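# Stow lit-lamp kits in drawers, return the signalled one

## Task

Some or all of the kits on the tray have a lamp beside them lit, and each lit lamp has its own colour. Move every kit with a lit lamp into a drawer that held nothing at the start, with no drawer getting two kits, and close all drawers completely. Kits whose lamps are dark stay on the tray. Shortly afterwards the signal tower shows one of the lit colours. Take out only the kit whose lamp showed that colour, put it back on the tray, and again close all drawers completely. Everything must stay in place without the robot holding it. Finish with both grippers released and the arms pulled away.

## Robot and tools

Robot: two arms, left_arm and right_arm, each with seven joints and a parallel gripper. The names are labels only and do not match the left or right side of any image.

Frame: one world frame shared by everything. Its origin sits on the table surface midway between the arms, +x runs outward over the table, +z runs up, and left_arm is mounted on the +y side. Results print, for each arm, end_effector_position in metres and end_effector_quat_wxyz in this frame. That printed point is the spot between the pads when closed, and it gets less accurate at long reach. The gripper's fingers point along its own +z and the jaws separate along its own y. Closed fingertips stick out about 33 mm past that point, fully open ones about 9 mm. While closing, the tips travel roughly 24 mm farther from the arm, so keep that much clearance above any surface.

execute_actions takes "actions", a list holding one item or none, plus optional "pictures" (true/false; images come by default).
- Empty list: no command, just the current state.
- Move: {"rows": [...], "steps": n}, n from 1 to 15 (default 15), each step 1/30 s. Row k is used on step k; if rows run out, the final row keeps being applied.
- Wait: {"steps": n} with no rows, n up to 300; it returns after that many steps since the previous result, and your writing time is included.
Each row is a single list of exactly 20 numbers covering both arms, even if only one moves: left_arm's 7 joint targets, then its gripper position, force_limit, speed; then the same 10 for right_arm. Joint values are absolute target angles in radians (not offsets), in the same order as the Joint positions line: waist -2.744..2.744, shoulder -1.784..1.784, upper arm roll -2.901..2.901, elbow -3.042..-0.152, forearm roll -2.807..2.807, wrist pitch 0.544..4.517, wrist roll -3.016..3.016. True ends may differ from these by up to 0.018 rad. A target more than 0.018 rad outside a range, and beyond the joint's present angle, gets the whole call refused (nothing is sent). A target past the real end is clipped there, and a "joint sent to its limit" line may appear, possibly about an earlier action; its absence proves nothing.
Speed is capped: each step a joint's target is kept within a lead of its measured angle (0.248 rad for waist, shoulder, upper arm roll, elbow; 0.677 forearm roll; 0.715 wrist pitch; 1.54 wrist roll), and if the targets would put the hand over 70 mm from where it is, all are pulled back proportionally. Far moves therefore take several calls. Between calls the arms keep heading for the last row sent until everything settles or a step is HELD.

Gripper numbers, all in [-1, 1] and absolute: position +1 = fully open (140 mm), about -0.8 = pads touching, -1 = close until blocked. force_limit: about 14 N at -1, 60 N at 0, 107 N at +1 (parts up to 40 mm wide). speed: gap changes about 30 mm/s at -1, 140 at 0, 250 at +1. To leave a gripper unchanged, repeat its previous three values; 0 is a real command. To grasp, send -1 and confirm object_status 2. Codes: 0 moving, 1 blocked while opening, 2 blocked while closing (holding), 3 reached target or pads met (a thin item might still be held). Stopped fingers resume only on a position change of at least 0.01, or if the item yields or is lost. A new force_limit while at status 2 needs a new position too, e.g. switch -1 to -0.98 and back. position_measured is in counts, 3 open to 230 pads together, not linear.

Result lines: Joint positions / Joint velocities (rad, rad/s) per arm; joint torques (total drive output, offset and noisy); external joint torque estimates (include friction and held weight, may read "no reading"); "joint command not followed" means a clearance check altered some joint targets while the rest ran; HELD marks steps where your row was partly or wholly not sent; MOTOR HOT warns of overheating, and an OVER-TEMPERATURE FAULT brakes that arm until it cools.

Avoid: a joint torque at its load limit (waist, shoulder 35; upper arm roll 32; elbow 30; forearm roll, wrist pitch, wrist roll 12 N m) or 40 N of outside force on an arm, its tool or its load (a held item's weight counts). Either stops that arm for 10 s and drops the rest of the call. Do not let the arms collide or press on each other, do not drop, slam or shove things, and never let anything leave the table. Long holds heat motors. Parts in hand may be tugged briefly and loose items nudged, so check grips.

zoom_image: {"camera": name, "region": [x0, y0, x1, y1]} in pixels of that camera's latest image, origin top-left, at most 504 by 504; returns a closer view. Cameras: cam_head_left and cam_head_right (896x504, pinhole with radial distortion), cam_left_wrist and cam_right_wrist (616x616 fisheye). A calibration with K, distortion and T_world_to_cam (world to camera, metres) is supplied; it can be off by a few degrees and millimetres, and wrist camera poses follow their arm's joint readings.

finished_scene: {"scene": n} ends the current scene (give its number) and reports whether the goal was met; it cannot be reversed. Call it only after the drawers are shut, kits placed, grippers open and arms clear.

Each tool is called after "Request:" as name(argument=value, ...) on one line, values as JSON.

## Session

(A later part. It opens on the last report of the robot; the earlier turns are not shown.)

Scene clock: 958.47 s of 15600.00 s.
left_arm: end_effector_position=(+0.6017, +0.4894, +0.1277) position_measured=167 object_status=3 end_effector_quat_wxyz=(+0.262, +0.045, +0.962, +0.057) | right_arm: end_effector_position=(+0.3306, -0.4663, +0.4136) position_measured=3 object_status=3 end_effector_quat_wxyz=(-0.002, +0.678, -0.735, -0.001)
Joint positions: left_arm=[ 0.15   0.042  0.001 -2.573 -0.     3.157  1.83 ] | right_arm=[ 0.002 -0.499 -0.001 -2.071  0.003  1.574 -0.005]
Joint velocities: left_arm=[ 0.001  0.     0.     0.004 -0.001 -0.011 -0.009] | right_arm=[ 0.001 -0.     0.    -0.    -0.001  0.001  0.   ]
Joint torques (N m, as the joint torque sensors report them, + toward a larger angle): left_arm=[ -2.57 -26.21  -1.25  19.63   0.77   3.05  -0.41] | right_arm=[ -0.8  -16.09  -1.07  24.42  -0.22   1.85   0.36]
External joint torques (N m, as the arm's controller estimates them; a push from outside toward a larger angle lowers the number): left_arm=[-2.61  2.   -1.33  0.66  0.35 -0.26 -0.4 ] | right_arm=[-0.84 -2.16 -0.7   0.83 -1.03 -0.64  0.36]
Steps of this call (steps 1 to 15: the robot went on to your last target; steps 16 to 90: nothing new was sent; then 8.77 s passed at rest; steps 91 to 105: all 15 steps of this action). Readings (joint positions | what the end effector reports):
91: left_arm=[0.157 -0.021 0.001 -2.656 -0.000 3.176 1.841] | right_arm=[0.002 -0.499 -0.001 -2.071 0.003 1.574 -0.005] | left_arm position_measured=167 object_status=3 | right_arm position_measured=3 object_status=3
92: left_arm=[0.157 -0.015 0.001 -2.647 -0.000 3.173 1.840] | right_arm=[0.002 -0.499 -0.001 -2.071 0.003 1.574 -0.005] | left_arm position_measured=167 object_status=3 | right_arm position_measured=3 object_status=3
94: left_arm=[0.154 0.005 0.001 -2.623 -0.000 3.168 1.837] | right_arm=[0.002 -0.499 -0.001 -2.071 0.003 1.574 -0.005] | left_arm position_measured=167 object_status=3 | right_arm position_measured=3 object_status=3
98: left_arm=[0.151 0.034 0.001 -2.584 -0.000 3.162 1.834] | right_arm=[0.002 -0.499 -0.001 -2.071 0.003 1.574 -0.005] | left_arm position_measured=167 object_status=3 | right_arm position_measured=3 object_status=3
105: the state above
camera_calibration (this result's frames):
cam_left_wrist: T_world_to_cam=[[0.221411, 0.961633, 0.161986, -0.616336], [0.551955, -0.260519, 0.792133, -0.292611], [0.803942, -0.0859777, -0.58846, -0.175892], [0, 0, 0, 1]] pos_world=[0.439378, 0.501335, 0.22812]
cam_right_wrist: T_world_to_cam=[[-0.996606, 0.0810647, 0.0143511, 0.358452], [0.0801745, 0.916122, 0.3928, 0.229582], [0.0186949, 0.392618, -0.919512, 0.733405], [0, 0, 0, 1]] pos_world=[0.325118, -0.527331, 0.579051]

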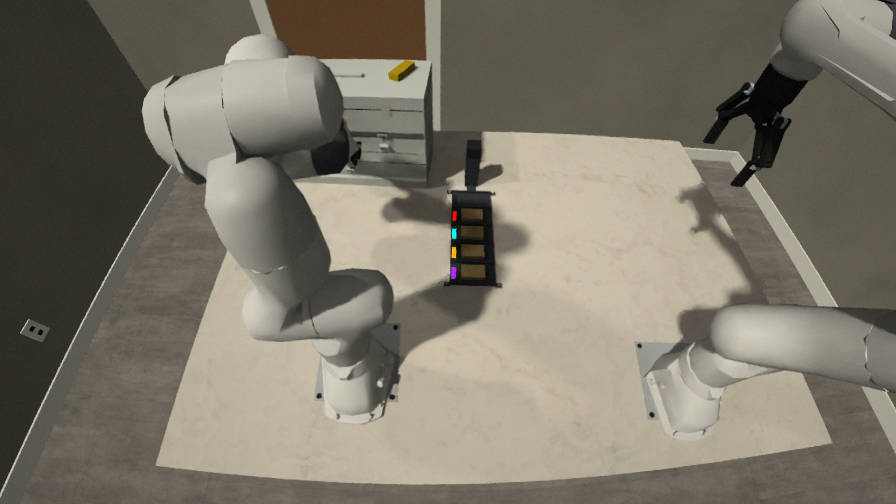

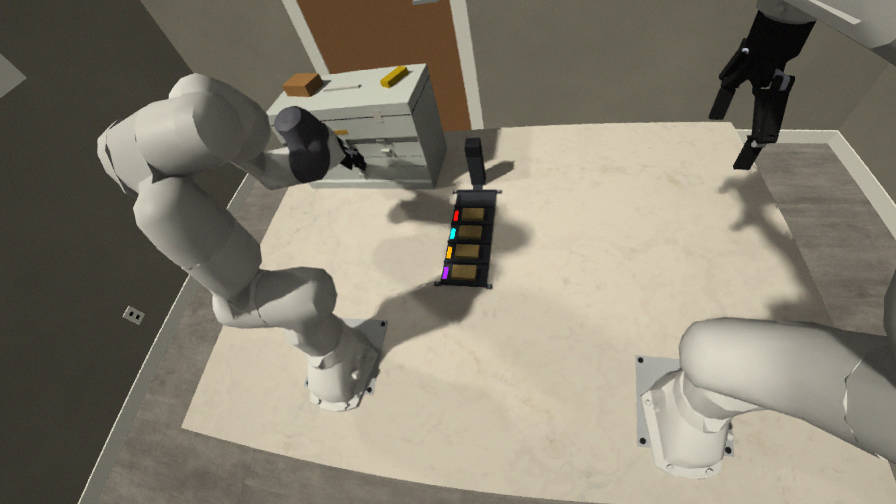

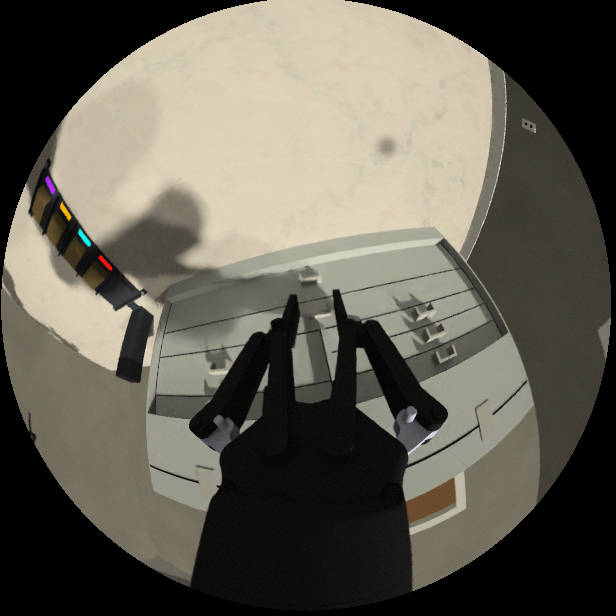

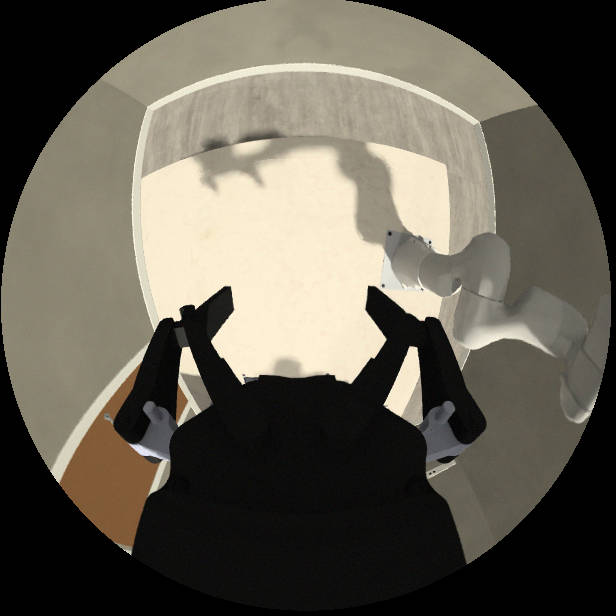

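Grip and pull first half.

Request:
execute_actions(actions=[{"rows":[[0.152,0.045,0,-2.57,0,3.152,1.825,-1,-0.3,-0.5, 0,-0.5,0,-2.07,0,1.571,0,1,0,0]],"steps":15}], pictures=false)

Request:
execute_actions(actions=[{"rows":[[0.155,0.033,0,-2.584,0,3.165,1.83,-1,-0.3,-0.5, 0,-0.5,0,-2.07,0,1.571,0,1,0,0],[0.156,0.023,0,-2.597,0,3.169,1.832,-1,-0.3,-0.5, 0,-0.5,0,-2.07,0,1.571,0,1,0,0],[0.158,0.013,0,-2.61,0,3.173,1.834,-1,-0.3,-0.5, 0,-0.5,0,-2.07,0,1.571,0,1,0,0],[0.159,0.003,0,-2.623,0,3.177,1.836,-1,-0.3,-0.5, 0,-0.5,0,-2.07,0,1.571,0,1,0,0],[0.161,-0.007,0,-2.636,0,3.18,1.838,-1,-0.3,-0.5, 0,-0.5,0,-2.07,0,1.571,0,1,0,0],[0.162,-0.017,0,-2.65,0,3.183,1.84,-1,-0.3,-0.5, 0,-0.5,0,-2.07,0,1.571,0,1,0,0],[0.164,-0.027,0,-2.663,0,3.186,1.842,-1,-0.3,-0.5, 0,-0.5,0,-2.07,0,1.571,0,1,0,0],[0.165,-0.037,0,-2.675,0,3.189,1.844,-1,-0.3,-0.5, 0,-0.5,0,-2.07,0,1.571,0,1,0,0],[0.167,-0.046,0,-2.687,0,3.191,1.846,-1,-0.3,-0.5, 0,-0.5,0,-2.07,0,1.571,0,1,0,0],[0.168,-0.055,0,-2.699,0,3.193,1.848,-1,-0.3,-0.5, 0,-0.5,0,-2.07,0,1.571,0,1,0,0],[0.17,-0.065,0,-2.71,0,3.195,1.85,-1,-0.3,-0.5, 0,-0.5,0,-2.07,0,1.571,0,1,0,0],[0.171,-0.074,0,-2.722,0,3.197,1.852,-1,-0.3,-0.5, 0,-0.5,0,-2.07,0,1.571,0,1,0,0],[0.173,-0.083,0,-2.733,0,3.199,1.854,-1,-0.3,-0.5, 0,-0.5,0,-2.07,0,1.571,0,1,0,0],[0.174,-0.092,0,-2.744,0,3.2,1.856,-1,-0.3,-0.5, 0,-0.5,0,-2.07,0,1.571,0,1,0,0],[0.176,-0.101,0,-2.756,0,3.2,1.858,-1,-0.3,-0.5, 0,-0.5,0,-2.07,0,1.571,0,1,0,0]],"steps":15}], pictures=false)

Request:
execute_actions(actions=[{"steps":10}])

Scene clock: 989.13 s of 15600.00 s.
left_arm: end_effector_position=(+0.6015, +0.4915, +0.1275) position_measured=191 object_status=2 end_effector_quat_wxyz=(+0.261, +0.042, +0.963, +0.057) | right_arm: end_effector_position=(+0.3306, -0.4663, +0.4136) position_measured=3 object_status=3 end_effector_quat_wxyz=(-0.002, +0.678, -0.735, -0.001)
Joint positions: left_arm=[ 0.153  0.042  0.002 -2.571 -0.     3.155  1.828] | right_arm=[ 0.002 -0.499 -0.001 -2.071  0.003  1.574 -0.005]
Joint velocities: left_arm=[ 0.002 -0.    -0.     0.002 -0.    -0.    -0.   ] | right_arm=[-0.     0.001 -0.     0.    -0.002  0.001 -0.   ]
Joint torques (N m, as the joint torque sensors report them, + toward a larger angle): left_arm=[ -1.09 -26.46  -0.93  19.28   0.69   3.04   0.04] | right_arm=[ -0.7  -15.82  -0.6   24.59  -0.19   1.85   0.39]
External joint torques (N m, as the arm's controller estimates them; a push from outside toward a larger angle lowers the number): left_arm=[-1.11  1.88 -0.99  0.17  0.27 -0.29  0.04] | right_arm=[-0.65 -1.88 -0.12  0.95 -0.98 -0.66  0.39]
Steps of this call (steps 1 to 15: the robot went on to your last target; steps 16 to 90: nothing new was sent; then 27.17 s passed at rest; steps 91 to 105: all 15 steps of this action). Readings (joint positions | what the end effector reports):
91: left_arm=[0.150 0.042 0.001 -2.572 -0.000 3.155 1.828] | right_arm=[0.002 -0.499 -0.001 -2.071 0.003 1.574 -0.005] | left_arm position_measured=167 object_status=0 | right_arm position_measured=3 object_status=3
92: left_arm=[0.150 0.042 0.001 -2.572 -0.000 3.155 1.828] | right_arm=[0.002 -0.499 -0.001 -2.071 0.003 1.574 -0.005] | left_arm position_measured=171 object_status=0 | right_arm position_measured=3 object_status=3
94: left_arm=[0.152 0.042 0.002 -2.571 -0.000 3.155 1.828] | right_arm=[0.002 -0.499 -0.001 -2.071 0.003 1.574 -0.005] | left_arm position_measured=180 object_status=0 | right_arm position_measured=3 object_status=3
98: left_arm=[0.153 0.042 0.002 -2.571 -0.000 3.155 1.828] | right_arm=[0.002 -0.499 -0.001 -2.071 0.003 1.574 -0.005] | left_arm position_measured=191 object_status=0 | right_arm position_measured=3 object_status=3
105: the state above

Scene clock: 989.63 s of 15600.00 s.
left_arm: end_effector_position=(+0.5518, +0.4941, +0.1282) position_measured=191 object_status=2 end_effector_quat_wxyz=(+0.261, +0.039, +0.963, +0.061) | right_arm: end_effector_position=(+0.3306, -0.4663, +0.4136) position_measured=3 object_status=3 end_effector_quat_wxyz=(-0.002, +0.678, -0.735, -0.001)
Joint positions: left_arm=[ 0.173 -0.079  0.002 -2.727 -0.     3.191  1.84 ] | right_arm=[ 0.002 -0.499 -0.001 -2.071  0.003  1.574 -0.005]
Joint velocities: left_arm=[ 0.048 -0.269 -0.    -0.324  0.     0.05   0.044] | right_arm=[ 0.002 -0.001  0.001  0.    -0.001  0.001  0.   ]
Joint torques (N m, as the joint torque sensors report them, + toward a larger angle): left_arm=[ -1.12 -23.27  -1.02  17.52   0.68   3.53   0.48] | right_arm=[ -0.59 -15.49  -0.65  24.43  -0.19   1.83   0.39]
External joint torques (N m, as the arm's controller estimates them; a push from outside toward a larger angle lowers the number): left_arm=[-0.78 -1.39 -0.93 -2.62  0.28  0.13  0.49] | right_arm=[-0.6  -1.43 -0.24  0.75 -0.99 -0.68  0.39]
Steps of this call (steps 1 to 15: all 15 steps of this action). Readings (joint positions | what the end effector reports):
1: left_arm=[0.153 0.041 0.002 -2.573 -0.000 3.156 1.828] | right_arm=[0.002 -0.499 -0.001 -2.071 0.003 1.574 -0.005] | left_arm position_measured=191 object_status=2 | right_arm position_measured=3 object_status=3
2: left_arm=[0.154 0.037 0.002 -2.579 -0.000 3.158 1.828] | right_arm=[0.002 -0.499 -0.001 -2.071 0.003 1.574 -0.005] | left_arm position_measured=191 object_status=2 | right_arm position_measured=3 object_status=3
4: left_arm=[0.156 0.023 0.002 -2.597 -0.000 3.163 1.828] | right_arm=[0.002 -0.499 -0.001 -2.071 0.003 1.574 -0.005] | left_arm position_measured=191 object_status=2 | right_arm position_measured=3 object_status=3
8: left_arm=[0.162 -0.013 0.002 -2.645 -0.000 3.174 1.831] | right_arm=[0.002 -0.499 -0.001 -2.071 0.003 1.574 -0.005] | left_arm position_measured=191 object_status=2 | right_arm position_measured=3 object_status=3
15: the state above

Scene clock: 989.97 s of 15600.00 s.
left_arm: end_effector_position=(+0.5444, +0.4945, +0.1283) position_measured=191 object_status=2 end_effector_quat_wxyz=(+0.262, +0.040, +0.962, +0.062) | right_arm: end_effector_position=(+0.3306, -0.4663, +0.4136) position_measured=3 object_status=3 end_effector_quat_wxyz=(-0.002, +0.678, -0.735, -0.001)
Joint positions: left_arm=[ 0.176 -0.098  0.002 -2.751 -0.     3.198  1.847] | right_arm=[ 0.002 -0.499 -0.001 -2.071  0.003  1.574 -0.005]
Joint velocities: left_arm=[ 0.    -0.001  0.    -0.003  0.001  0.007  0.009] | right_arm=[-0.     0.001  0.     0.002 -0.     0.    -0.   ]
Joint torques (N m, as the joint torque sensors report them, + toward a larger angle): left_arm=[ -0.56 -24.17  -0.55  16.17   0.61   3.66   0.32] | right_arm=[ -0.62 -15.36  -0.88  24.37  -0.25   1.88   0.4 ]
External joint torques (N m, as the arm's controller estimates them; a push from outside toward a larger angle lowers the number): left_arm=[-0.59 -1.39 -0.48 -2.3   0.21  0.33  0.32] | right_arm=[-0.62 -1.44 -0.47  0.75 -1.05 -0.63  0.4 ]
Steps of this call (steps 1 to 10: the robot went on to your last target). Readings (joint positions | what the end effector reports):
1: left_arm=[0.174 -0.087 0.002 -2.736 -0.000 3.193 1.841] | right_arm=[0.002 -0.499 -0.001 -2.071 0.003 1.574 -0.005] | left_arm position_measured=191 object_status=2 | right_arm position_measured=3 object_status=3
2: left_arm=[0.175 -0.091 0.002 -2.742 -0.000 3.194 1.842] | right_arm=[0.002 -0.499 -0.001 -2.071 0.003 1.574 -0.005] | left_arm position_measured=191 object_status=2 | right_arm position_measured=3 object_status=3
4: left_arm=[0.176 -0.096 0.002 -2.748 -0.000 3.196 1.844] | right_arm=[0.002 -0.499 -0.001 -2.071 0.003 1.574 -0.005] | left_arm position_measured=191 object_status=2 | right_arm position_measured=3 object_status=3
8: left_arm=[0.176 -0.098 0.002 -2.751 -0.000 3.197 1.847] | right_arm=[0.002 -0.499 -0.001 -2.071 0.003 1.574 -0.005] | left_arm position_measured=191 object_status=2 | right_arm position_measured=3 object_status=3
10: the state above
camera_calibration (this result's frames):
cam_left_wrist: T_world_to_cam=[[0.20965, 0.9628, 0.17048, -0.603916], [0.554817, -0.260707, 0.79007, -0.261362], [0.805124, -0.0710529, -0.588835, -0.13699], [0, 0, 0, 1]] pos_world=[0.381913, 0.503577, 0.228786]
cam_right_wrist: T_world_to_cam=[[-0.996606, 0.0810648, 0.0143511, 0.358452], [0.0801745, 0.916122, 0.3928, 0.229582], [0.0186949, 0.392618, -0.919512, 0.733405], [0, 0, 0, 1]] pos_world=[0.325118, -0.527331, 0.579051]

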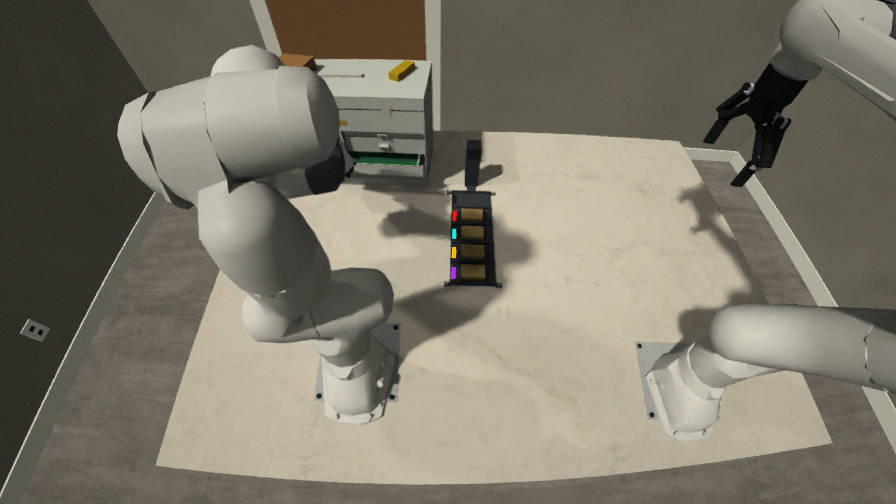

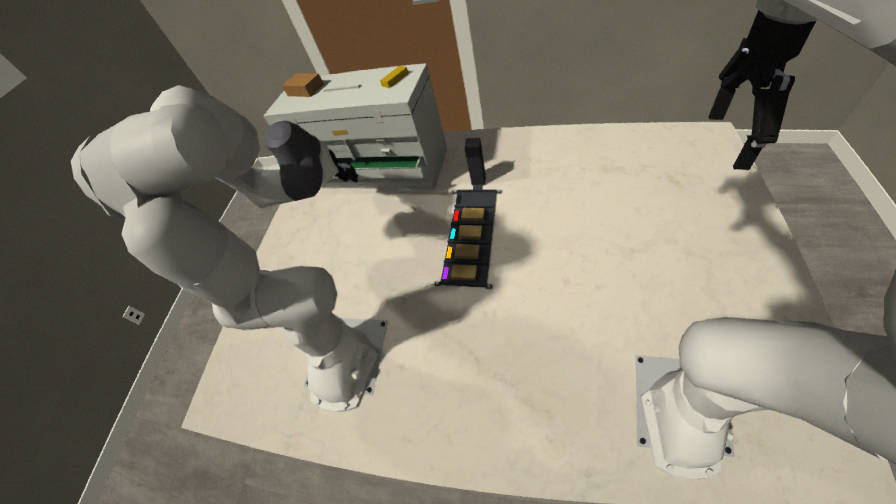

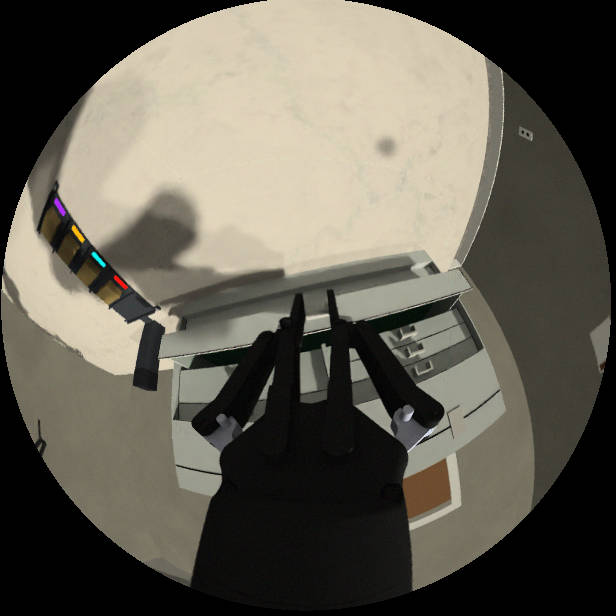

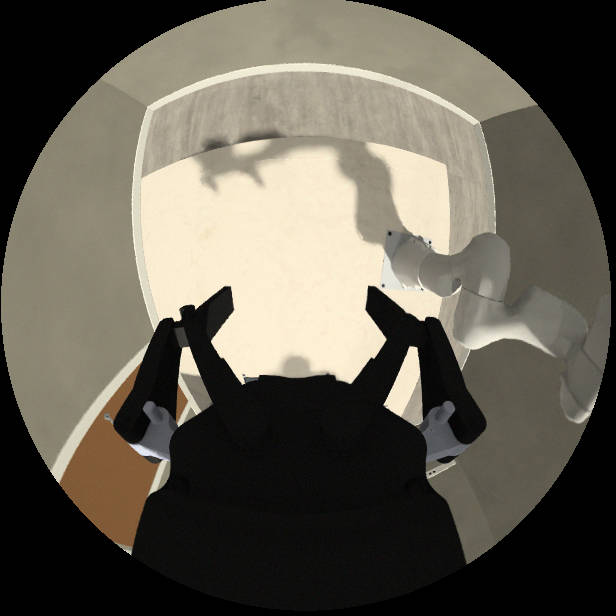

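Request:
execute_actions(actions=[{"rows":[[0.178,-0.114,0,-2.771,0,3.204,1.86,-1,-0.3,-0.5, 0,-0.5,0,-2.07,0,1.571,0,1,0,0],[0.181,-0.127,0,-2.786,0,3.206,1.863,-1,-0.3,-0.5, 0,-0.5,0,-2.07,0,1.571,0,1,0,0],[0.183,-0.14,0,-2.801,0,3.208,1.866,-1,-0.3,-0.5, 0,-0.5,0,-2.07,0,1.571,0,1,0,0],[0.185,-0.153,0,-2.816,0,3.21,1.869,-1,-0.3,-0.5, 0,-0.5,0,-2.07,0,1.571,0,1,0,0],[0.188,-0.166,0,-2.831,0,3.211,1.872,-1,-0.3,-0.5, 0,-0.5,0,-2.07,0,1.571,0,1,0,0],[0.19,-0.18,0,-2.846,0,3.212,1.875,-1,-0.3,-0.5, 0,-0.5,0,-2.07,0,1.571,0,1,0,0],[0.193,-0.194,0,-2.861,0,3.213,1.878,-1,-0.3,-0.5, 0,-0.5,0,-2.07,0,1.571,0,1,0,0],[0.195,-0.208,0,-2.876,0,3.214,1.881,-1,-0.3,-0.5, 0,-0.5,0,-2.07,0,1.571,0,1,0,0],[0.198,-0.222,0,-2.891,0,3.214,1.884,-1,-0.3,-0.5, 0,-0.5,0,-2.07,0,1.571,0,1,0,0],[0.2,-0.236,0,-2.906,0,3.214,1.887,-1,-0.3,-0.5, 0,-0.5,0,-2.07,0,1.571,0,1,0,0],[0.203,-0.25,0,-2.92,0,3.214,1.89,-1,-0.3,-0.5, 0,-0.5,0,-2.07,0,1.571,0,1,0,0],[0.205,-0.265,0,-2.935,0,3.214,1.893,-1,-0.3,-0.5, 0,-0.5,0,-2.07,0,1.571,0,1,0,0],[0.208,-0.28,0,-2.95,0,3.213,1.896,-1,-0.3,-0.5, 0,-0.5,0,-2.07,0,1.571,0,1,0,0],[0.211,-0.295,0,-2.964,0,3.212,1.898,-1,-0.3,-0.5, 0,-0.5,0,-2.07,0,1.571,0,1,0,0]],"steps":15}], pictures=false)

Request:
execute_actions(actions=[{"rows":[[0.211,-0.295,0,-2.964,0,3.212,1.898,-1,-0.3,-0.5, 0,-0.5,0,-2.07,0,1.571,0,1,0,0],[0.211,-0.295,0,-2.964,0,3.212,1.898,-1,-0.3,-0.5, 0,-0.5,0,-2.07,0,1.571,0,1,0,0],[0.211,-0.295,0,-2.964,0,3.212,1.898,-1,-0.3,-0.5, 0,-0.5,0,-2.07,0,1.571,0,1,0,0],[0.211,-0.295,0,-2.964,0,3.212,1.898,-1,-0.3,-0.5, 0,-0.5,0,-2.07,0,1.571,0,1,0,0],[0.211,-0.295,0,-2.964,0,3.212,1.898,-1,-0.3,-0.5, 0,-0.5,0,-2.07,0,1.571,0,1,0,0],[0.211,-0.295,0,-2.964,0,3.212,1.898,-0.2,-0.3,0, 0,-0.5,0,-2.07,0,1.571,0,1,0,0],[0.211,-0.295,0,-2.964,0,3.212,1.898,-0.2,-0.3,0, 0,-0.5,0,-2.07,0,1.571,0,1,0,0],[0.211,-0.295,0,-2.964,0,3.212,1.898,-0.2,-0.3,0, 0,-0.5,0,-2.07,0,1.571,0,1,0,0],[0.211,-0.295,0,-2.964,0,3.212,1.898,-0.2,-0.3,0, 0,-0.5,0,-2.07,0,1.571,0,1,0,0],[0.211,-0.295,0,-2.964,0,3.0,1.898,-0.2,-0.3,0, 0,-0.5,0,-2.07,0,1.571,0,1,0,0],[0.211,-0.32,0,-2.964,0,2.9,1.898,-0.2,-0.3,0, 0,-0.5,0,-2.07,0,1.571,0,1,0,0],[0.211,-0.36,0,-2.96,0,2.8,1.898,-0.2,-0.3,0, 0,-0.5,0,-2.07,0,1.571,0,1,0,0],[0.211,-0.40,0,-2.95,0,2.7,1.898,-0.2,-0.3,0, 0,-0.5,0,-2.07,0,1.571,0,1,0,0],[0.211,-0.45,0,-2.93,0,2.6,1.898,-0.2,-0.3,0, 0,-0.5,0,-2.07,0,1.571,0,1,0,0],[0.211,-0.5,0,-2.9,0,2.5,1.898,-0.2,-0.3,0, 0,-0.5,0,-2.07,0,1.571,0,1,0,0]],"steps":15}], pictures=false)

Request:
execute_actions(actions=[{"steps":10}], pictures=false)

Request:
execute_actions(actions=[{"rows":[[-0.583,-0.5,0,-2.85,0,2.4,1.045,0.15,-0.3,0, 0,-0.5,0,-2.07,0,1.571,0,1,0,0]],"steps":15}], pictures=false)

Request:
execute_actions(actions=[{"steps":10}], pictures=false)

Request:
execute_actions(actions=[{"rows":[[-0.583,0.186,0,-2.192,0,2.378,1.045,0.15,-0.3,0, 0,-0.5,0,-2.07,0,1.571,0,1,0,0]],"steps":15}], pictures=false)

Request:
execute_actions(actions=[{"steps":20}])

Scene clock: 1043.43 s of 15600.00 s.
left_arm: end_effector_position=(+0.4815, +0.4976, +0.1292) position_measured=191 object_status=2 end_effector_quat_wxyz=(+0.260, +0.038, +0.962, +0.070) | right_arm: end_effector_position=(+0.3306, -0.4663, +0.4136) position_measured=3 object_status=3 end_effector_quat_wxyz=(-0.002, +0.678, -0.735, -0.001)
Joint positions: left_arm=[ 0.207 -0.274  0.002 -2.94  -0.     3.212  1.873] | right_arm=[ 0.002 -0.499 -0.001 -2.071  0.003  1.574 -0.005]
Joint velocities: left_arm=[ 0.049 -0.287  0.001 -0.281  0.001 -0.001  0.059] | right_arm=[-0.001 -0.    -0.001 -0.     0.001 -0.     0.001]
Joint torques (N m, as the joint torque sensors report them, + toward a larger angle): left_arm=[ -1.44 -15.26  -0.78  18.46   0.61   3.52   0.58] | right_arm=[ -0.99 -15.9   -0.72  24.53  -0.21   1.88   0.38]
External joint torques (N m, as the arm's controller estimates them; a push from outside toward a larger angle lowers the number): left_arm=[-0.84 -1.17  0.13 -1.98  0.02  0.06  0.58] | right_arm=[-0.9  -1.95 -0.19  0.88 -1.01 -0.63  0.38]
Steps of this call (steps 1 to 30: the robot went on to your last target; steps 31 to 90: nothing new was sent; then 49.97 s passed at rest; steps 91 to 105: all 15 steps of this action). Readings (joint positions | what the end effector reports):
91: left_arm=[0.176 -0.101 0.002 -2.755 -0.000 3.200 1.849] | right_arm=[0.002 -0.499 -0.001 -2.071 0.003 1.574 -0.005] | left_arm position_measured=191 object_status=2 | right_arm position_measured=3 object_status=3
92: left_arm=[0.178 -0.107 0.002 -2.763 -0.000 3.201 1.850] | right_arm=[0.002 -0.499 -0.001 -2.071 0.003 1.574 -0.005] | left_arm position_measured=191 object_status=2 | right_arm position_measured=3 object_status=3
94: left_arm=[0.181 -0.127 0.002 -2.785 -0.000 3.203 1.852] | right_arm=[0.002 -0.499 -0.001 -2.071 0.003 1.574 -0.005] | left_arm position_measured=191 object_status=2 | right_arm position_measured=3 object_status=3
98: left_arm=[0.190 -0.177 0.002 -2.841 -0.000 3.208 1.858] | right_arm=[0.002 -0.499 -0.001 -2.071 0.003 1.574 -0.005] | left_arm position_measured=191 object_status=2 | right_arm position_measured=3 object_status=3
105: the state above

Scene clock: 1043.93 s of 15600.00 s.
left_arm: end_effector_position=(+0.4225, +0.4856, +0.1113) position_measured=154 object_status=0 end_effector_quat_wxyz=(+0.158, +0.044, +0.985, +0.044) | right_arm: end_effector_position=(+0.3306, -0.4663, +0.4136) position_measured=3 object_status=3 end_effector_quat_wxyz=(-0.002, +0.678, -0.735, -0.001)
Joint positions: left_arm=[ 0.211 -0.398  0.002 -2.946 -0.     2.878  1.886] | right_arm=[ 0.002 -0.499 -0.001 -2.071  0.003  1.574 -0.005]
Joint velocities: left_arm=[-0.002 -1.21   0.001  0.421  0.    -2.318  0.016] | right_arm=[ 0.    -0.001  0.001  0.    -0.    -0.001  0.   ]
Joint torques (N m, as the joint torque sensors report them, + toward a larger angle): left_arm=[ -0.07 -15.84  -0.66  27.15   0.74   3.77   0.49] | right_arm=[ -0.79 -15.78  -0.76  24.69  -0.18   1.88   0.36]
External joint torques (N m, as the arm's controller estimates them; a push from outside toward a larger angle lowers the number): left_arm=[ 0.03 -1.27 -0.21  1.77  0.21 -0.93  0.49] | right_arm=[-0.85 -1.8  -0.41  1.08 -0.99 -0.62  0.36]
Steps of this call (steps 1 to 15: all 15 steps of this action). Readings (joint positions | what the end effector reports):
1: left_arm=[0.209 -0.281 0.002 -2.947 -0.000 3.212 1.874] | right_arm=[0.002 -0.499 -0.001 -2.071 0.003 1.574 -0.005] | left_arm position_measured=191 object_status=2 | right_arm position_measured=3 object_status=3
2: left_arm=[0.209 -0.286 0.002 -2.952 -0.000 3.212 1.876] | right_arm=[0.002 -0.499 -0.001 -2.071 0.003 1.574 -0.005] | left_arm position_measured=191 object_status=2 | right_arm position_measured=3 object_status=3
4: left_arm=[0.210 -0.290 0.002 -2.956 -0.000 3.212 1.878] | right_arm=[0.002 -0.499 -0.001 -2.071 0.003 1.574 -0.005] | left_arm position_measured=191 object_status=2 | right_arm position_measured=3 object_status=3
8: left_arm=[0.211 -0.293 0.002 -2.960 -0.000 3.212 1.882] | right_arm=[0.002 -0.499 -0.001 -2.071 0.003 1.574 -0.005] | left_arm position_measured=177 object_status=0 | right_arm position_measured=3 object_status=3
15: the state above

Scene clock: 1044.27 s of 15600.00 s.
left_arm: end_effector_position=(+0.3776, +0.4751, +0.1206) position_measured=154 object_status=3 end_effector_quat_wxyz=(+0.074, +0.046, +0.996, +0.020) | right_arm: end_effector_position=(+0.3306, -0.4663, +0.4136) position_measured=3 object_status=3 end_effector_quat_wxyz=(-0.002, +0.678, -0.735, -0.001)
Joint positions: left_arm=[ 0.211 -0.497  0.002 -2.9   -0.     2.556  1.89 ] | right_arm=[ 0.002 -0.499 -0.001 -2.071  0.003  1.574 -0.005]
Joint velocities: left_arm=[ 0.001 -0.002  0.    -0.002  0.    -0.321  0.005] | right_arm=[ 0.001 -0.002  0.001  0.001  0.     0.    -0.001]
Joint torques (N m, as the joint torque sensors report them, + toward a larger angle): left_arm=[ -0.26 -13.3   -1.63  19.94   0.92   2.23   0.52] | right_arm=[ -0.85 -15.97  -0.65  24.81  -0.22   1.86   0.37]
External joint torques (N m, as the arm's controller estimates them; a push from outside toward a larger angle lowers the number): left_arm=[-0.33 -1.32 -1.22 -1.83  0.35 -0.68  0.52] | right_arm=[-0.84 -1.86 -0.22  1.12 -1.02 -0.64  0.37]
Steps of this call (steps 1 to 10: the robot went on to your last target). Readings (joint positions | what the end effector reports):
1: left_arm=[0.211 -0.434 0.002 -2.930 -0.000 2.811 1.887] | right_arm=[0.002 -0.499 -0.001 -2.071 0.003 1.574 -0.005] | left_arm position_measured=154 object_status=0 | right_arm position_measured=3 object_status=3
2: left_arm=[0.211 -0.460 0.002 -2.917 -0.000 2.757 1.887] | right_arm=[0.002 -0.499 -0.001 -2.071 0.003 1.574 -0.005] | left_arm position_measured=154 object_status=0 | right_arm position_measured=3 object_status=3
4: left_arm=[0.211 -0.488 0.002 -2.902 -0.000 2.677 1.888] | right_arm=[0.002 -0.499 -0.001 -2.071 0.003 1.574 -0.005] | left_arm position_measured=154 object_status=3 | right_arm position_measured=3 object_status=3
8: left_arm=[0.211 -0.497 0.002 -2.900 -0.000 2.582 1.889] | right_arm=[0.002 -0.499 -0.001 -2.071 0.003 1.574 -0.005] | left_arm position_measured=154 object_status=3 | right_arm position_measured=3 object_status=3
10: the state above

Scene clock: 1044.77 s of 15600.00 s.
left_arm: end_effector_position=(+0.3193, +0.2030, +0.1265) position_measured=110 object_status=3 end_effector_quat_wxyz=(+0.031, +0.125, +0.992, -0.013) | right_arm: end_effector_position=(+0.3306, -0.4663, +0.4136) position_measured=3 object_status=3 end_effector_quat_wxyz=(-0.002, +0.678, -0.735, -0.001)
Joint positions: left_arm=[-0.556 -0.498 -0.005 -2.85  -0.001  2.42   1.276] | right_arm=[ 0.002 -0.499 -0.001 -2.071  0.003  1.574 -0.005]
Joint velocities: left_arm=[-0.387  0.    -0.    -0.     0.    -0.096 -0.74 ] | right_arm=[ 0.     0.001 -0.     0.     0.    -0.     0.001]
Joint torques (N m, as the joint torque sensors report them, + toward a larger angle): left_arm=[  2.8  -12.74   2.84  21.     1.18   2.06  -0.4 ] | right_arm=[ -1.2  -15.63  -0.59  24.36  -0.18   1.89   0.37]
External joint torques (N m, as the arm's controller estimates them; a push from outside toward a larger angle lowers the number): left_arm=[-1.11 -0.5  -1.04 -0.56  0.82 -0.54 -0.41] | right_arm=[-1.19 -1.75 -0.15  0.8  -0.98 -0.6   0.37]
Steps of this call (steps 1 to 15: all 15 steps of this action). Readings (joint positions | what the end effector reports):
1: left_arm=[0.171 -0.497 0.012 -2.894 -0.001 2.536 1.830] | right_arm=[0.002 -0.499 -0.001 -2.071 0.003 1.574 -0.005] | left_arm position_measured=154 object_status=0 | right_arm position_measured=3 object_status=3
2: left_arm=[0.115 -0.497 0.011 -2.884 -0.001 2.518 1.771] | right_arm=[0.002 -0.499 -0.001 -2.071 0.003 1.574 -0.005] | left_arm position_measured=148 object_status=0 | right_arm position_measured=3 object_status=3
4: left_arm=[-0.001 -0.498 0.008 -2.868 -0.001 2.492 1.666] | right_arm=[0.002 -0.499 -0.001 -2.071 0.003 1.574 -0.005] | left_arm position_measured=133 object_status=0 | right_arm position_measured=3 object_status=3
8: left_arm=[-0.236 -0.498 0.003 -2.854 -0.001 2.456 1.498] | right_arm=[0.002 -0.499 -0.001 -2.071 0.003 1.574 -0.005] | left_arm position_measured=110 object_status=0 | right_arm position_measured=3 object_status=3
15: the state above

Scene clock: 1045.10 s of 15600.00 s.
left_arm: end_effector_position=(+0.3113, +0.1983, +0.1250) position_measured=110 object_status=3 end_effector_quat_wxyz=(+0.024, +0.062, +0.998, -0.013) | right_arm: end_effector_position=(+0.3306, -0.4663, +0.4136) position_measured=3 object_status=3 end_effector_quat_wxyz=(-0.002, +0.678, -0.735, -0.001)
Joint positions: left_arm=[-0.58  -0.498 -0.003 -2.85  -0.001  2.406  1.127] | right_arm=[ 0.002 -0.499 -0.001 -2.071  0.003  1.574 -0.005]
Joint velocities: left_arm=[-0.003  0.001  0.001 -0.     0.001 -0.013 -0.25 ] | right_arm=[-0.001 -0.001 -0.001 -0.002  0.     0.    -0.001]
Joint torques (N m, as the joint torque sensors report them, + toward a larger angle): left_arm=[ -1.94 -13.08   1.23  21.47   1.11   2.09  -0.38] | right_arm=[ -0.94 -15.79  -0.43  24.7   -0.17   1.89   0.4 ]
External joint torques (N m, as the arm's controller estimates them; a push from outside toward a larger angle lowers the number): left_arm=[-1.93 -1.04  1.66 -0.23  0.54 -0.47 -0.38] | right_arm=[-0.9  -1.77  0.05  1.04 -0.97 -0.61  0.4 ]
Steps of this call (steps 1 to 10: the robot went on to your last target). Readings (joint positions | what the end effector reports):
1: left_arm=[-0.565 -0.498 -0.005 -2.850 -0.001 2.417 1.253] | right_arm=[0.002 -0.499 -0.001 -2.071 0.003 1.574 -0.005] | left_arm position_measured=110 object_status=3 | right_arm position_measured=3 object_status=3
2: left_arm=[-0.571 -0.498 -0.005 -2.850 -0.001 2.415 1.232] | right_arm=[0.002 -0.499 -0.001 -2.071 0.003 1.574 -0.005] | left_arm position_measured=110 object_status=3 | right_arm position_measured=3 object_status=3
4: left_arm=[-0.577 -0.498 -0.004 -2.850 -0.001 2.411 1.196] | right_arm=[0.002 -0.499 -0.001 -2.071 0.003 1.574 -0.005] | left_arm position_measured=110 object_status=3 | right_arm position_measured=3 object_status=3
8: left_arm=[-0.580 -0.498 -0.003 -2.850 -0.001 2.407 1.145] | right_arm=[0.002 -0.499 -0.001 -2.071 0.003 1.574 -0.005] | left_arm position_measured=110 object_status=3 | right_arm position_measured=3 object_status=3
10: the state above

Scene clock: 1045.60 s of 15600.00 s.
left_arm: end_effector_position=(+0.4726, +0.0949, +0.0864) position_measured=110 object_status=3 end_effector_quat_wxyz=(-0.002, +0.032, +0.999, +0.000) | right_arm: end_effector_position=(+0.3306, -0.4663, +0.4136) position_measured=3 object_status=3 end_effector_quat_wxyz=(-0.002, +0.678, -0.735, -0.001)
Joint positions: left_arm=[-0.581  0.185 -0.002 -2.202 -0.002  2.383  1.067] | right_arm=[ 0.002 -0.499 -0.001 -2.071  0.003  1.574 -0.005]
Joint velocities: left_arm=[ 0.001  0.032  0.     0.084  0.    -0.01  -0.05 ] | right_arm=[ 0.  0. -0.  0.  0. -0. -0.]
Joint torques (N m, as the joint torque sensors report them, + toward a larger angle): left_arm=[ -1.91 -36.01   1.66  22.19   1.2    2.18  -0.29] | right_arm=[ -0.77 -15.81  -1.26  24.67  -0.2    1.86   0.37]
External joint torques (N m, as the arm's controller estimates them; a push from outside toward a larger angle lowers the number): left_arm=[-1.94  1.39  1.47  0.21  0.65 -0.37 -0.3 ] | right_arm=[-0.77 -1.89 -0.85  1.06 -1.   -0.64  0.37]
Steps of this call (steps 1 to 15: all 15 steps of this action). Readings (joint positions | what the end effector reports):
1: left_arm=[-0.580 -0.446 -0.002 -2.799 -0.002 2.396 1.119] | right_arm=[0.002 -0.499 -0.001 -2.071 0.003 1.574 -0.005] | left_arm position_measured=110 object_status=3 | right_arm position_measured=3 object_status=3
2: left_arm=[-0.580 -0.369 -0.002 -2.723 -0.002 2.394 1.113] | right_arm=[0.002 -0.499 -0.001 -2.071 0.003 1.574 -0.005] | left_arm position_measured=110 object_status=3 | right_arm position_measured=3 object_status=3
4: left_arm=[-0.580 -0.225 -0.002 -2.573 -0.002 2.390 1.102] | right_arm=[0.002 -0.499 -0.001 -2.071 0.003 1.574 -0.005] | left_arm position_measured=110 object_status=3 | right_arm position_measured=3 object_status=3
8: left_arm=[-0.580 0.052 -0.002 -2.291 -0.002 2.388 1.085] | right_arm=[0.002 -0.499 -0.001 -2.071 0.003 1.574 -0.005] | left_arm position_measured=110 object_status=3 | right_arm position_measured=3 object_status=3
15: the state above

Scene clock: 1046.27 s of 15600.00 s.
left_arm: end_effector_position=(+0.4762, +0.0926, +0.0896) position_measured=110 object_status=3 end_effector_quat_wxyz=(+0.001, +0.025, +1.000, -0.002) | right_arm: end_effector_position=(+0.3306, -0.4663, +0.4136) position_measured=3 object_status=3 end_effector_quat_wxyz=(-0.002, +0.678, -0.735, -0.001)
Joint positions: left_arm=[-0.581  0.185 -0.002 -2.194 -0.002  2.382  1.053] | right_arm=[ 0.002 -0.499 -0.001 -2.071  0.003  1.574 -0.005]
Joint velocities: left_arm=[-0.    -0.002  0.001 -0.001  0.001 -0.001 -0.008] | right_arm=[-0.001 -0.001  0.001  0.001  0.    -0.    -0.   ]
Joint torques (N m, as the joint torque sensors report them, + toward a larger angle): left_arm=[ -2.17 -34.23   1.59  21.85   1.13   1.98  -0.35] | right_arm=[ -0.61 -15.92  -1.11  24.3   -0.18   1.81   0.39]
External joint torques (N m, as the arm's controller estimates them; a push from outside toward a larger angle lowers the number): left_arm=[-2.1   1.09  1.5   0.56  0.58 -0.46 -0.35] | right_arm=[-0.63 -1.84 -0.73  0.61 -0.98 -0.69  0.39]
Steps of this call (steps 1 to 20: the robot went on to your last target). Readings (joint positions | what the end effector reports):
1: left_arm=[-0.581 0.185 -0.002 -2.199 -0.002 2.383 1.066] | right_arm=[0.002 -0.499 -0.001 -2.071 0.003 1.574 -0.005] | left_arm position_measured=110 object_status=3 | right_arm position_measured=3 object_status=3
2: left_arm=[-0.581 0.185 -0.002 -2.197 -0.002 2.383 1.064] | right_arm=[0.002 -0.499 -0.001 -2.071 0.003 1.574 -0.005] | left_arm position_measured=110 object_status=3 | right_arm position_measured=3 object_status=3
4: left_arm=[-0.581 0.185 -0.002 -2.195 -0.002 2.383 1.062] | right_arm=[0.002 -0.499 -0.001 -2.071 0.003 1.574 -0.005] | left_arm position_measured=110 object_status=3 | right_arm position_measured=3 object_status=3
8: left_arm=[-0.581 0.185 -0.002 -2.194 -0.002 2.383 1.058] | right_arm=[0.002 -0.499 -0.001 -2.071 0.003 1.574 -0.005] | left_arm position_measured=110 object_status=3 | right_arm position_measured=3 object_status=3
20: the state above
camera_calibration (this result's frames):
cam_left_wrist: T_world_to_cam=[[0.207759, 0.976431, -0.0584763, -0.175885], [0.89168, -0.16447, 0.42173, -0.434052], [0.402173, -0.139761, -0.904834, 0.0931052], [0, 0, 0, 1]] pos_world=[0.386133, 0.113363, 0.257013]
cam_right_wrist: T_world_to_cam=[[-0.996606, 0.0810648, 0.0143513, 0.358452], [0.0801746, 0.916122, 0.3928, 0.229582], [0.0186947, 0.392618, -0.919512, 0.733405], [0, 0, 0, 1]] pos_world=[0.325118, -0.527331, 0.579051]

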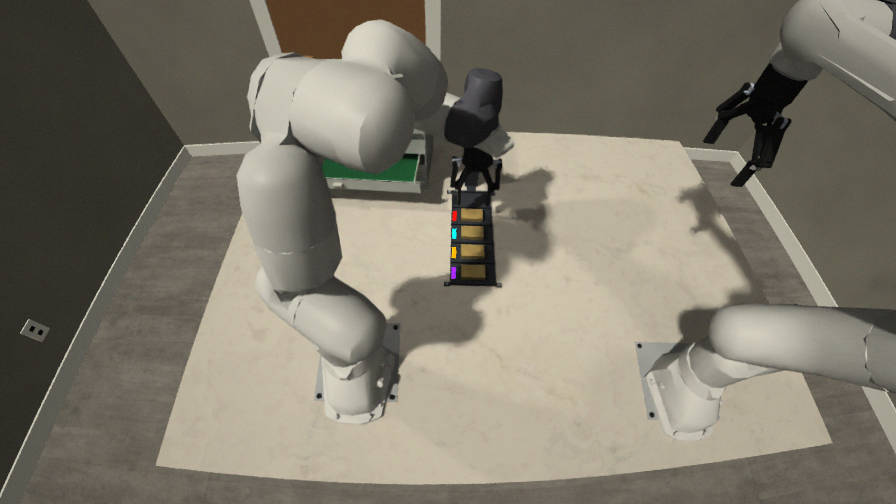

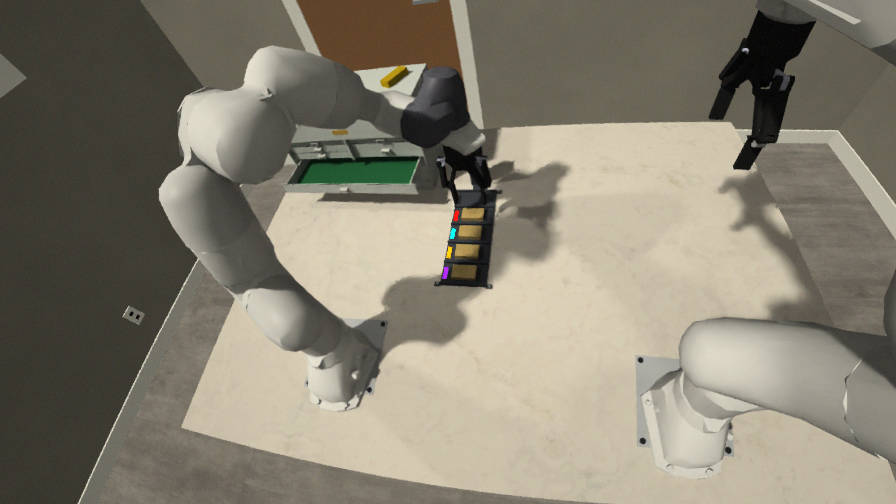

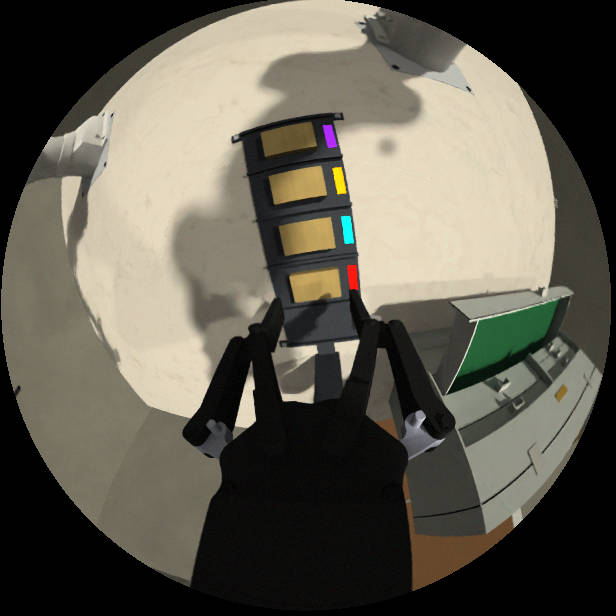

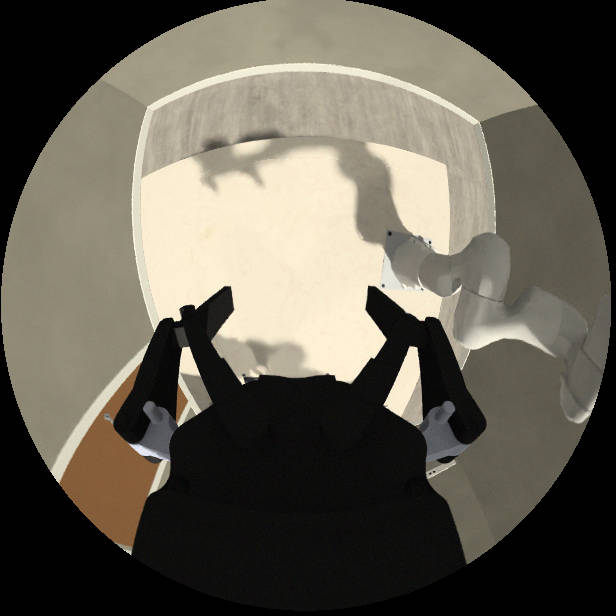

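Request:
execute_actions(actions=[])

Scene clock: 1080.10 s of 15600.00 s.
left_arm: end_effector_position=(+0.4762, +0.0926, +0.0896) position_measured=110 object_status=3 end_effector_quat_wxyz=(+0.001, +0.024, +1.000, -0.002) | right_arm: end_effector_position=(+0.3306, -0.4663, +0.4136) position_measured=3 object_status=3 end_effector_quat_wxyz=(-0.002, +0.678, -0.735, -0.001)
Joint positions: left_arm=[-0.581  0.185 -0.002 -2.193 -0.002  2.382  1.052] | right_arm=[ 0.002 -0.499 -0.001 -2.071  0.003  1.574 -0.005]
Joint velocities: left_arm=[ 0.    -0.     0.     0.002  0.    -0.     0.   ] | right_arm=[ 0.002  0.001 -0.001 -0.001  0.     0.001 -0.001]
Joint torques (N m, as the joint torque sensors report them, + toward a larger angle): left_arm=[ -2.45 -34.95   1.86  21.47   1.18   1.88  -0.22] | right_arm=[ -0.86 -16.    -1.02  24.42  -0.17   1.87   0.35]
External joint torques (N m, as the arm's controller estimates them; a push from outside toward a larger angle lowers the number): left_arm=[-2.37  0.41  1.77  0.12  0.63 -0.57 -0.22] | right_arm=[-0.88 -2.12 -0.62  0.85 -0.99 -0.62  0.35]
Steps of this call (steps 1 to 15: the robot went on to your last target; steps 16 to 90: nothing new was sent; then 30.83 s passed at rest). Readings (joint positions | what the end effector reports):
1: left_arm=[-0.581 0.185 -0.002 -2.194 -0.002 2.382 1.053] | right_arm=[0.002 -0.499 -0.001 -2.071 0.003 1.574 -0.005] | left_arm position_measured=110 object_status=3 | right_arm position_measured=3 object_status=3
2: left_arm=[-0.581 0.185 -0.002 -2.194 -0.002 2.382 1.053] | right_arm=[0.002 -0.499 -0.001 -2.071 0.003 1.574 -0.005] | left_arm position_measured=110 object_status=3 | right_arm position_measured=3 object_status=3
4: left_arm=[-0.581 0.185 -0.002 -2.194 -0.002 2.382 1.053] | right_arm=[0.002 -0.499 -0.001 -2.071 0.003 1.574 -0.005] | left_arm position_measured=110 object_status=3 | right_arm position_measured=3 object_status=3
8: left_arm=[-0.581 0.185 -0.002 -2.193 -0.002 2.382 1.052] | right_arm=[0.002 -0.499 -0.001 -2.071 0.003 1.574 -0.005] | left_arm position_measured=110 object_status=3 | right_arm position_measured=3 object_status=3
90: the state above
All arms were judged still, so your last target was given up. Only a new action makes them travel on or press farther. Fingers that are still opening or closing keep moving.
camera_calibration (this result's frames):
cam_left_wrist: T_world_to_cam=[[0.206044, 0.976794, -0.0584771, -0.175088], [0.891974, -0.162906, 0.421716, -0.434376], [0.402404, -0.139052, -0.90484, 0.0929595], [0, 0, 0, 1]] pos_world=[0.386121, 0.113188, 0.257058]
cam_right_wrist: T_world_to_cam=[[-0.996606, 0.0810648, 0.0143513, 0.358452], [0.0801746, 0.916122, 0.3928, 0.229582], [0.0186947, 0.392618, -0.919512, 0.733405], [0, 0, 0, 1]] pos_world=[0.325118, -0.527331, 0.579051]

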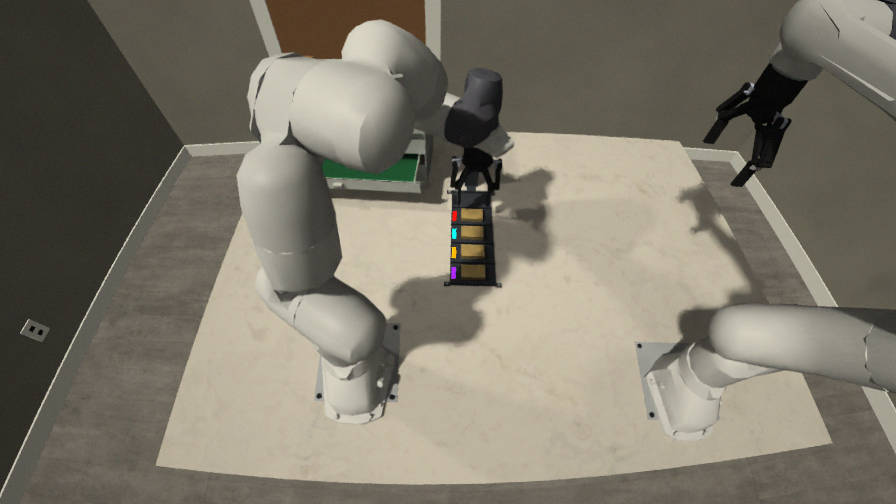

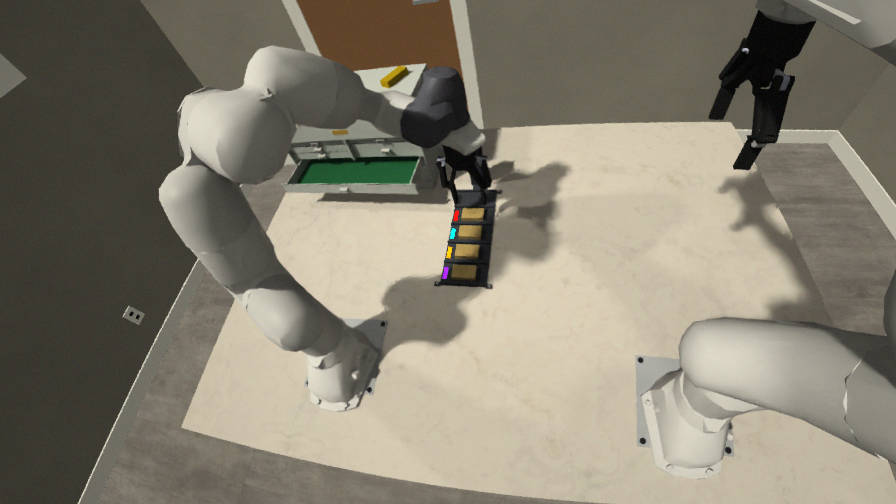

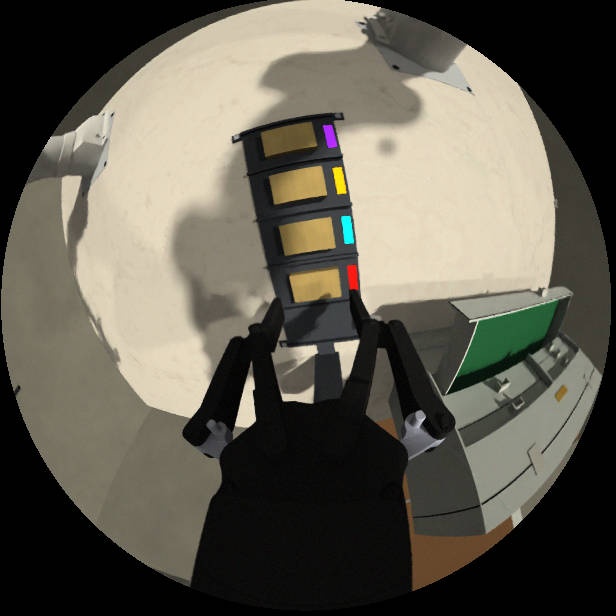

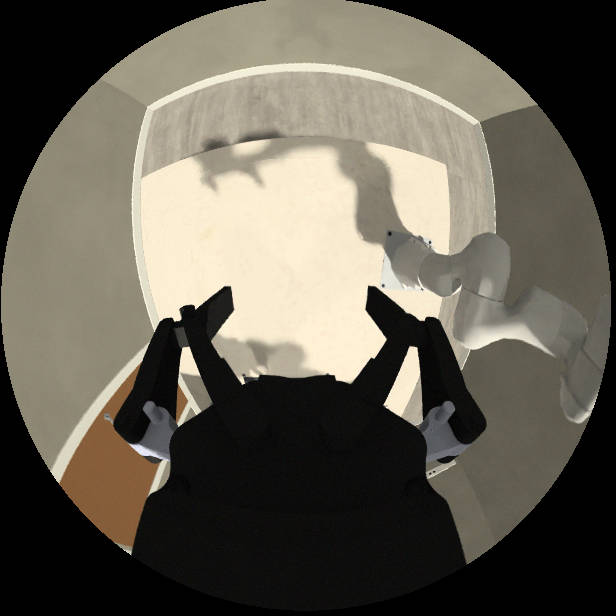

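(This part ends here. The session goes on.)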